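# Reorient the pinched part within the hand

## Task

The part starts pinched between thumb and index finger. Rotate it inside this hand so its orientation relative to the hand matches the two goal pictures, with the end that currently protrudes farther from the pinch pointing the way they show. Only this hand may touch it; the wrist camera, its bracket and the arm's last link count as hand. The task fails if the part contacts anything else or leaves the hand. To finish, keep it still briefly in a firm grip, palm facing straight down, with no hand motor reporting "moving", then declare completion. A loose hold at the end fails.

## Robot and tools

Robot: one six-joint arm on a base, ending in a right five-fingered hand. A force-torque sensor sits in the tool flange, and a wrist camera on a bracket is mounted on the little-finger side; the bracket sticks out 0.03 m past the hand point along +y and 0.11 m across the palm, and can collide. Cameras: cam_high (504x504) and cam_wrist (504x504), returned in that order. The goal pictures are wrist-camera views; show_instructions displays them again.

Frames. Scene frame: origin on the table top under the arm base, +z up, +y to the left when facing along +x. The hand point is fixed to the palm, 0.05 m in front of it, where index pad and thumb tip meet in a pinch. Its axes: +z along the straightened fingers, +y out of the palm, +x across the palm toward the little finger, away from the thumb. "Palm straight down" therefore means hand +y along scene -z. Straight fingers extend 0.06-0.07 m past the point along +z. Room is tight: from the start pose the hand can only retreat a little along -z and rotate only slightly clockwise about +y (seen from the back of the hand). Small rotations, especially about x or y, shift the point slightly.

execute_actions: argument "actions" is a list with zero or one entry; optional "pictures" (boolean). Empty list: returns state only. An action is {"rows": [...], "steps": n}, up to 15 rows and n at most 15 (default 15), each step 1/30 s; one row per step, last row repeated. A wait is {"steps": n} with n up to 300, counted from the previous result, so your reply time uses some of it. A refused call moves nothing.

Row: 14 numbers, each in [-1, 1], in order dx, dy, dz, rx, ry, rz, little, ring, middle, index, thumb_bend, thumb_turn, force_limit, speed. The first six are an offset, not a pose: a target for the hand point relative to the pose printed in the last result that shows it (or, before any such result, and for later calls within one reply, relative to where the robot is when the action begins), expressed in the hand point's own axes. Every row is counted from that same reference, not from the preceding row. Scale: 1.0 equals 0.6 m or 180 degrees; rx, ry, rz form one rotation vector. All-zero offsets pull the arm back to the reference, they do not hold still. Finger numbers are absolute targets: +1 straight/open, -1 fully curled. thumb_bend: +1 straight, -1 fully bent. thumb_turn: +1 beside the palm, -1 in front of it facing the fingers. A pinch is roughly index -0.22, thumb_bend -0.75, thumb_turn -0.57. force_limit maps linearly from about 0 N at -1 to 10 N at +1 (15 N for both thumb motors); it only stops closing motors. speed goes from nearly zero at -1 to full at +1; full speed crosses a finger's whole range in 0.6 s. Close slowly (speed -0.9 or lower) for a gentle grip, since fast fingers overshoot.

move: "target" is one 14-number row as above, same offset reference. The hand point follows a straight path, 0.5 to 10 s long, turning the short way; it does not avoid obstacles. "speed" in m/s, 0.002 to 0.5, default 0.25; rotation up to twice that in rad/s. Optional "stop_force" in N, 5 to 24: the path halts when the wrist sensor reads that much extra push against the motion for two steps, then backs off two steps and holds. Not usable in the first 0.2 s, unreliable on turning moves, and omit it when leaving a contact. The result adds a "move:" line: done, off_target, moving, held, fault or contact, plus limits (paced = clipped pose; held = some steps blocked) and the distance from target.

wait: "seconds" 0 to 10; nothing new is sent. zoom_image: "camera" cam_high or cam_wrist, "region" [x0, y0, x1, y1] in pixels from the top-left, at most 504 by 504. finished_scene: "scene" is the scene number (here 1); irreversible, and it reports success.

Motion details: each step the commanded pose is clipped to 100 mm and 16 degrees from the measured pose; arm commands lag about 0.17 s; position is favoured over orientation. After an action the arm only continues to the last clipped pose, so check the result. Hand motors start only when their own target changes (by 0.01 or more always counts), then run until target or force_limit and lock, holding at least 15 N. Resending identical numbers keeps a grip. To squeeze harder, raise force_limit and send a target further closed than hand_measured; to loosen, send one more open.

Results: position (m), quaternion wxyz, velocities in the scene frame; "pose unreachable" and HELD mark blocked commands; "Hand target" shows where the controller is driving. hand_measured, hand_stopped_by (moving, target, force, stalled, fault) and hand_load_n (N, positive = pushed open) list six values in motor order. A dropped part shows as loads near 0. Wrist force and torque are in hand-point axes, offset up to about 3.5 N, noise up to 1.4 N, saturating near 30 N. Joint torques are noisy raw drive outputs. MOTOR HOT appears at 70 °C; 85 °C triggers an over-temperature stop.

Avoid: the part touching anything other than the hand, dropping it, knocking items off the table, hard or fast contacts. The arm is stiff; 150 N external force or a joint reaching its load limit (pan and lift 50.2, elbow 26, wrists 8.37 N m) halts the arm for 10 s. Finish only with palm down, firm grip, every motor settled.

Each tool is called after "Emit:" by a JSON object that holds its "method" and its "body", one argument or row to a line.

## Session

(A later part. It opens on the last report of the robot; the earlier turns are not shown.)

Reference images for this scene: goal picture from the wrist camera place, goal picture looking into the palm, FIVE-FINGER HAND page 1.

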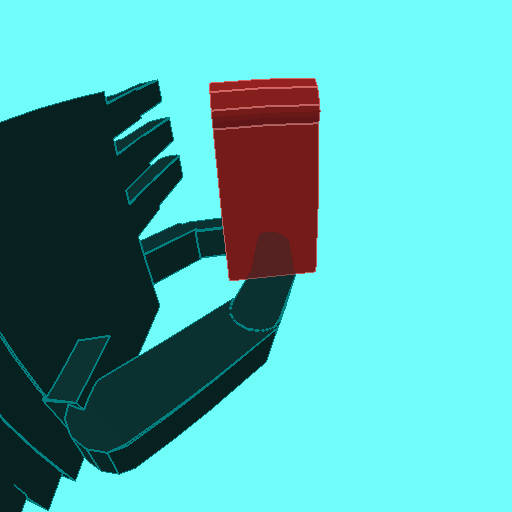

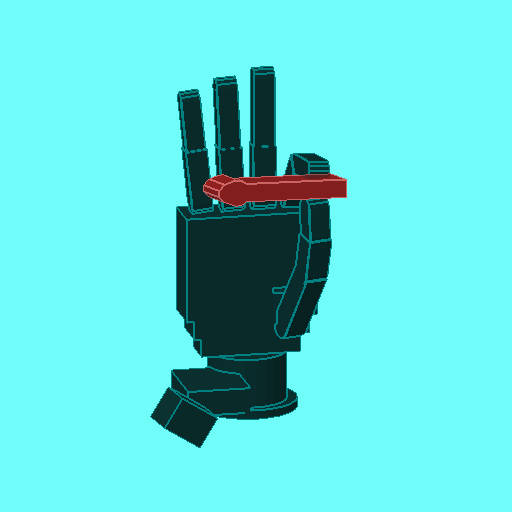

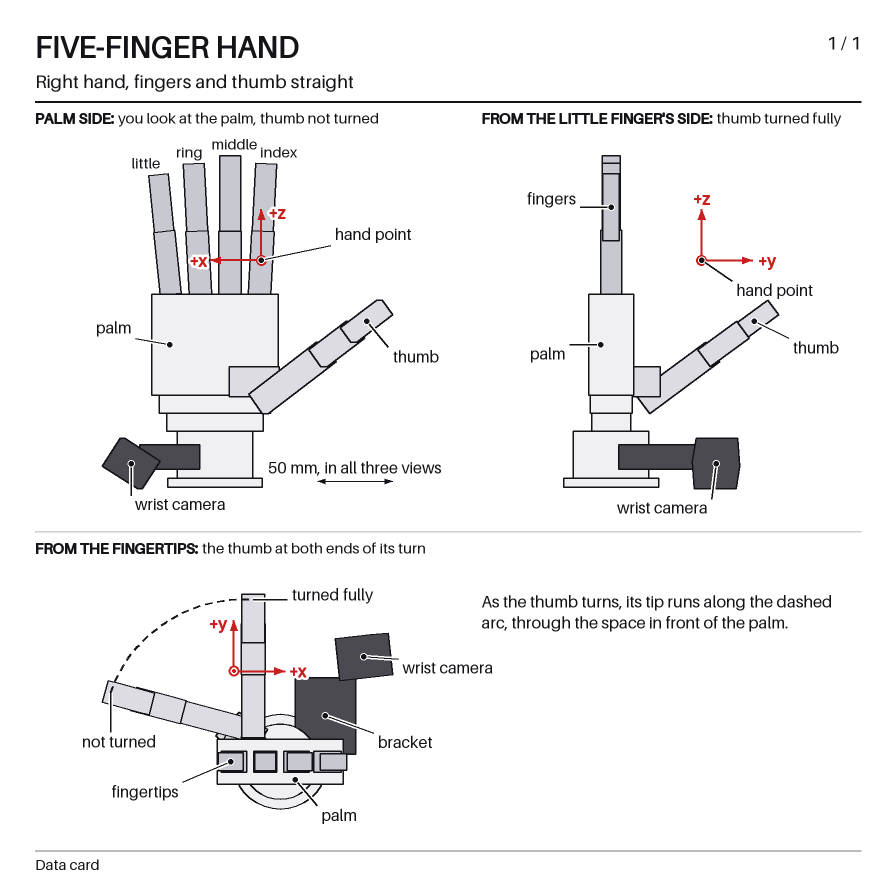

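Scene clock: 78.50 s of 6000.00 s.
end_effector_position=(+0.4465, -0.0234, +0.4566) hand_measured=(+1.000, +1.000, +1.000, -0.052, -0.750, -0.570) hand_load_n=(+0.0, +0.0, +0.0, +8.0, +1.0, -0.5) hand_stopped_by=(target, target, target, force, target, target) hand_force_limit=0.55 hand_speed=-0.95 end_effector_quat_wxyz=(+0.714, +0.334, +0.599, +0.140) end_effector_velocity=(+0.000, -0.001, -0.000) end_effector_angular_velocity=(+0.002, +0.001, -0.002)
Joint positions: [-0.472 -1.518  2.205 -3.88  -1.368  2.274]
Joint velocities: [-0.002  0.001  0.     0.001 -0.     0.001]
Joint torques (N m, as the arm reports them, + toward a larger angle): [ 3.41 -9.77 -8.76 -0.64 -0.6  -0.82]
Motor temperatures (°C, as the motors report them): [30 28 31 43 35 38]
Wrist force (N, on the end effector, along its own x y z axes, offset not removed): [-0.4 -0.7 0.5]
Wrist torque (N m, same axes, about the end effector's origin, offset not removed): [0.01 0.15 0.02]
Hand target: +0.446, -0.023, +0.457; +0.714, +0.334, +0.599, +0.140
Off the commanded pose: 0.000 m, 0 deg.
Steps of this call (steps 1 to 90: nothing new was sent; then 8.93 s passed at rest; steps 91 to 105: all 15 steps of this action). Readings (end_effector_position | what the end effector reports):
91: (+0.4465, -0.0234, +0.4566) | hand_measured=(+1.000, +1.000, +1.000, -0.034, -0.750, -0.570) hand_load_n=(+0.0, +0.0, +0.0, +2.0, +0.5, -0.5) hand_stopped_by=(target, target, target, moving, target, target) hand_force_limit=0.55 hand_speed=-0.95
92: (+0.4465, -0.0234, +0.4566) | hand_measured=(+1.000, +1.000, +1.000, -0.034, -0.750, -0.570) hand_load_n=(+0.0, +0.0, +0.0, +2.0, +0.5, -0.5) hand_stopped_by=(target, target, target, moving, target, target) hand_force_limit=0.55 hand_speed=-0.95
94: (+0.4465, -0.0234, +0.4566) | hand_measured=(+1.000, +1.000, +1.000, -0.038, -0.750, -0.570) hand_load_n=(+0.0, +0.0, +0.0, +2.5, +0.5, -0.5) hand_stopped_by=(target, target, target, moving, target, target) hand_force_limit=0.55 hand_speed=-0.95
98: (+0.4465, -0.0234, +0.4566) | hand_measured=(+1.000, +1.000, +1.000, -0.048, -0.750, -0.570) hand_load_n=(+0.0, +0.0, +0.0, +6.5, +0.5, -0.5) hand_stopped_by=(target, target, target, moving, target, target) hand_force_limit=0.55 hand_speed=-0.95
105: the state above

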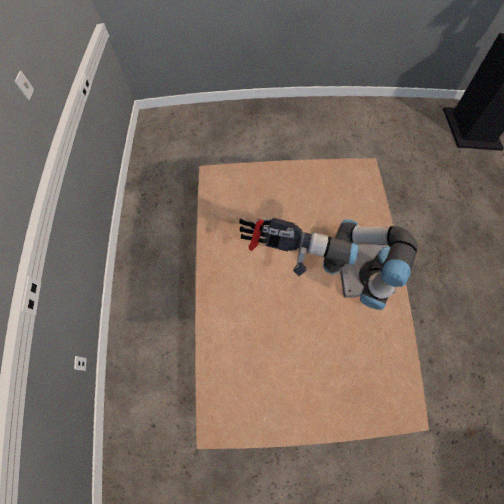

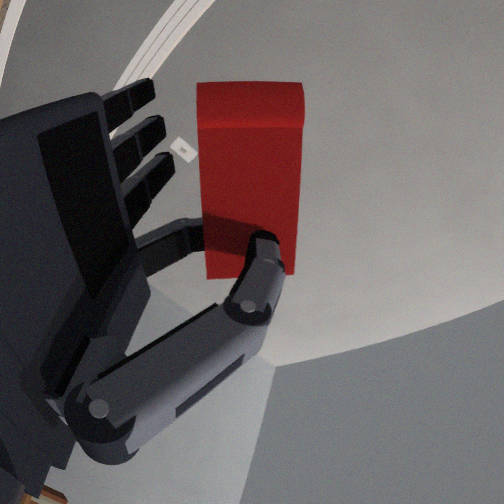

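Emit:
{"method": "move", "body": {
  "target": [0.1212,-0.0115,0,0,0,-0.364,1,1,1,-0.15,-0.75,-0.57,0.55,-0.95],
  "speed": 0.35
}}

Scene clock: 84.03 s of 6000.00 s.
end_effector_position=(+0.4627, +0.0152, +0.3967) hand_measured=(+1.000, +1.000, +1.000, -0.052, -0.750, -0.570) hand_load_n=(+0.0, +0.0, +0.0, +8.0, +1.0, -0.5) hand_stopped_by=(target, target, target, force, target, target) hand_force_limit=0.55 hand_speed=-0.95 end_effector_quat_wxyz=(+0.676, -0.043, +0.685, -0.268) end_effector_velocity=(+0.000, +0.000, -0.000) end_effector_angular_velocity=(-0.007, +0.004, -0.002)
Joint positions: [-0.471 -1.519  2.205 -3.879 -1.369  1.131]
Joint velocities: [ 0.003 -0.001 -0.002  0.004 -0.004 -0.008]
Joint torques (N m, as the arm reports them, + toward a larger angle): [ 3.06 -9.56 -8.48 -0.7  -0.63 -0.72]
Motor temperatures (°C, as the motors report them): [30 28 31 43 35 38]
Wrist force (N, on the end effector, along its own x y z axes, offset not removed): [-1.4 -1.2 0.7]
Wrist torque (N m, same axes, about the end effector's origin, offset not removed): [-0.23 0.21 -0.13]
Hand target: +0.463, +0.015, +0.397; +0.676, -0.043, +0.685, -0.268
Off the commanded pose: 0.000 m, 0 deg.
After step 90, 0.37 s passed at rest.
move: done

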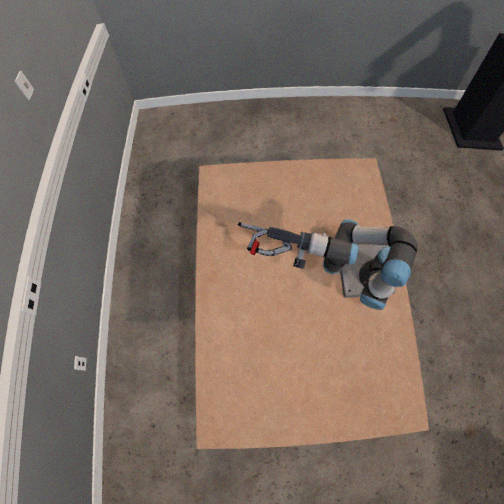

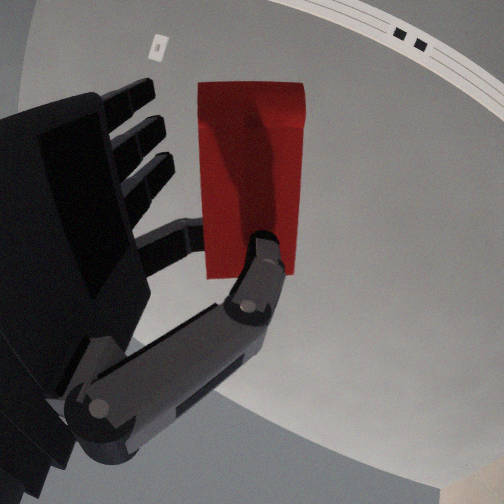

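Emit:
{"method": "move", "body": {
  "target": [0.12,-0.0106,0,-0.023,0,-0.3594,1,1,1,-0.15,-0.75,-0.57,0.55,-0.95],
  "speed": 0.35
}}

Scene clock: 91.17 s of 6000.00 s.
end_effector_position=(+0.4549, -0.0205, +0.3345) hand_measured=(+1.000, +1.000, +1.000, -0.052, -0.750, -0.570) hand_load_n=(+0.0, +0.0, +0.0, +8.0, +1.0, -0.5) hand_stopped_by=(target, target, target, force, target, target) hand_force_limit=0.55 hand_speed=-0.95 end_effector_quat_wxyz=(+0.426, -0.425, +0.564, -0.564) end_effector_velocity=(+0.000, -0.000, -0.001) end_effector_angular_velocity=(-0.007, +0.004, -0.001)
Joint positions: [-0.513 -1.579  2.184 -3.738 -1.29  -0.011]
Joint velocities: [ 0.003  0.001 -0.001  0.002 -0.004 -0.008]
Joint torques (N m, as the arm reports them, + toward a larger angle): [ 3.   -4.85 -8.97 -0.83 -0.63 -0.84]
Motor temperatures (°C, as the motors report them): [30 28 31 43 35 38]
Wrist force (N, on the end effector, along its own x y z axes, offset not removed): [-1.7 -0.1 1.6]
Wrist torque (N m, same axes, about the end effector's origin, offset not removed): [-0.03 0.15 -0.08]
Hand target: +0.455, -0.021, +0.334; +0.426, -0.426, +0.564, -0.565
Off the commanded pose: 0.000 m, 0 deg.
After step 90, 2.00 s passed at rest.
move: done

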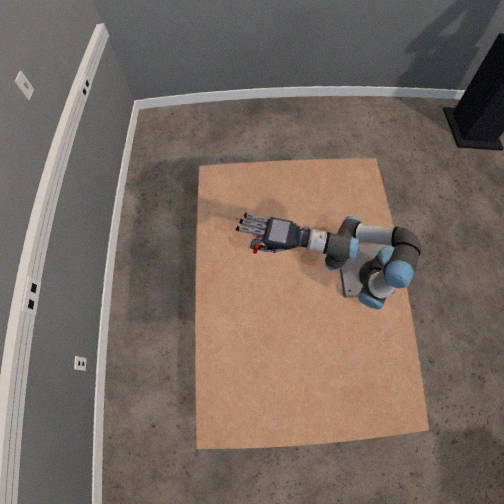

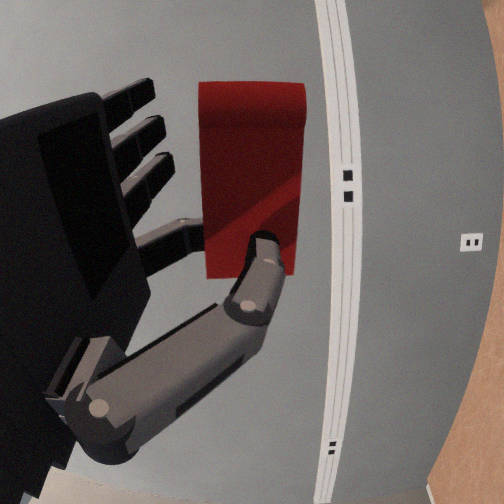

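Emit:
{"method": "zoom_image", "body": {
  "camera": "cam_wrist",
  "region": [150, 60, 390, 300]
}}

Region (150, 60, 390, 300) of cam_wrist's 504x504 image, scaled by 2.100, with more detail than that image has.

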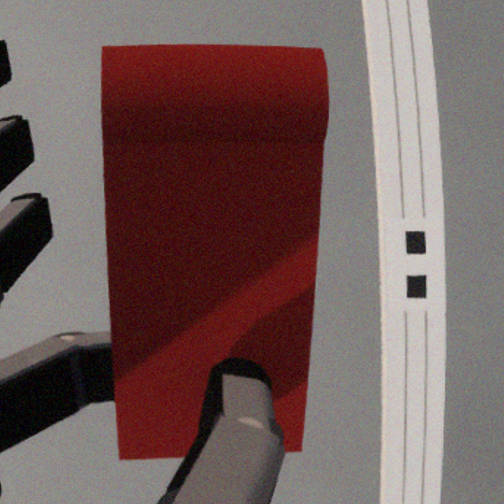

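Emit:
{"method": "execute_actions", "body": {
  "actions": []
}}

Emit:
{"method": "zoom_image", "body": {
  "camera": "cam_wrist",
  "region": [150, 60, 390, 300]
}}

Scene clock: 106.03 s of 6000.00 s.
end_effector_position=(+0.4549, -0.0206, +0.3344) hand_measured=(+1.000, +1.000, +1.000, -0.052, -0.750, -0.570) hand_load_n=(+0.0, +0.0, +0.0, +8.0, +1.0, -0.5) hand_stopped_by=(target, target, target, force, target, target) hand_force_limit=0.55 hand_speed=-0.95 end_effector_quat_wxyz=(+0.426, -0.426, +0.564, -0.565) end_effector_velocity=(+0.000, -0.000, -0.000) end_effector_angular_velocity=(-0.000, +0.002, -0.001)
Joint positions: [-0.513 -1.579  2.184 -3.738 -1.291 -0.012]
Joint velocities: [-0.     0.    -0.001  0.002 -0.    -0.001]
Joint torques (N m, as the arm reports them, + toward a larger angle): [ 3.26 -4.66 -8.96 -0.72 -0.64 -0.87]
Motor temperatures (°C, as the motors report them): [30 28 31 43 35 38]
Wrist force (N, on the end effector, along its own x y z axes, offset not removed): [-0.4 0.7 0.5]
Wrist torque (N m, same axes, about the end effector's origin, offset not removed): [0.09 0.01 -0.01]
Hand target: +0.455, -0.021, +0.334; +0.426, -0.426, +0.564, -0.565
Off the commanded pose: 0.000 m, 0 deg.
Steps of this call (steps 1 to 90: nothing new was sent; then 11.87 s passed at rest). Readings (end_effector_position | what the end effector reports):
1: (+0.4549, -0.0206, +0.3345) | hand_measured=(+1.000, +1.000, +1.000, -0.052, -0.750, -0.570) hand_load_n=(+0.0, +0.0, +0.0, +8.0, +1.0, -0.5) hand_stopped_by=(target, target, target, force, target, target) hand_force_limit=0.55 hand_speed=-0.95
2: (+0.4549, -0.0206, +0.3345) | hand_measured=(+1.000, +1.000, +1.000, -0.052, -0.750, -0.570) hand_load_n=(+0.0, +0.0, +0.0, +8.0, +1.0, -0.5) hand_stopped_by=(target, target, target, force, target, target) hand_force_limit=0.55 hand_speed=-0.95
4: (+0.4549, -0.0206, +0.3344) | hand_measured=(+1.000, +1.000, +1.000, -0.052, -0.750, -0.570) hand_load_n=(+0.0, +0.0, +0.0, +8.0, +1.0, -0.5) hand_stopped_by=(target, target, target, force, target, target) hand_force_limit=0.55 hand_speed=-0.95
8: (+0.4549, -0.0206, +0.3344) | hand_measured=(+1.000, +1.000, +1.000, -0.052, -0.750, -0.570) hand_load_n=(+0.0, +0.0, +0.0, +8.0, +1.0, -0.5) hand_stopped_by=(target, target, target, force, target, target) hand_force_limit=0.55 hand_speed=-0.95
90: the state above

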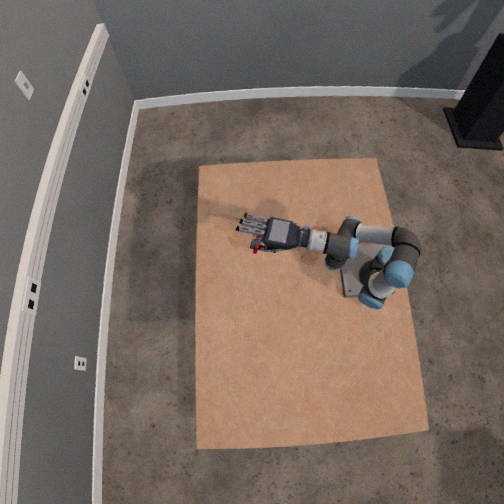

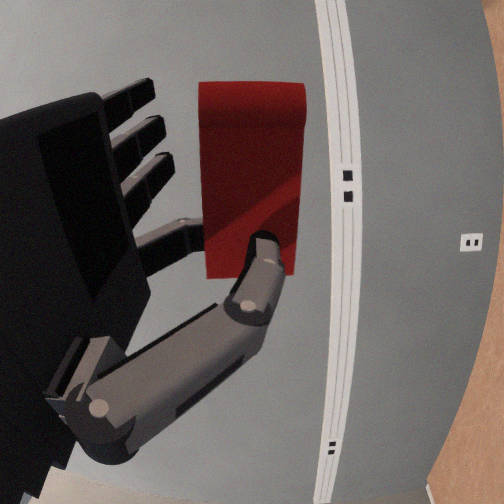

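Region (150, 60, 390, 300) of cam_wrist's 504x504 image, scaled by 2.100, with more detail than that image has.

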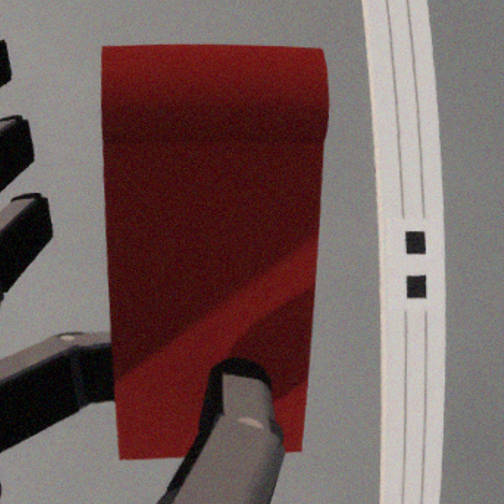

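Emit:
{"method": "finished_scene", "body": {
  "scene": 2
}}

The scene is finished: the task was done.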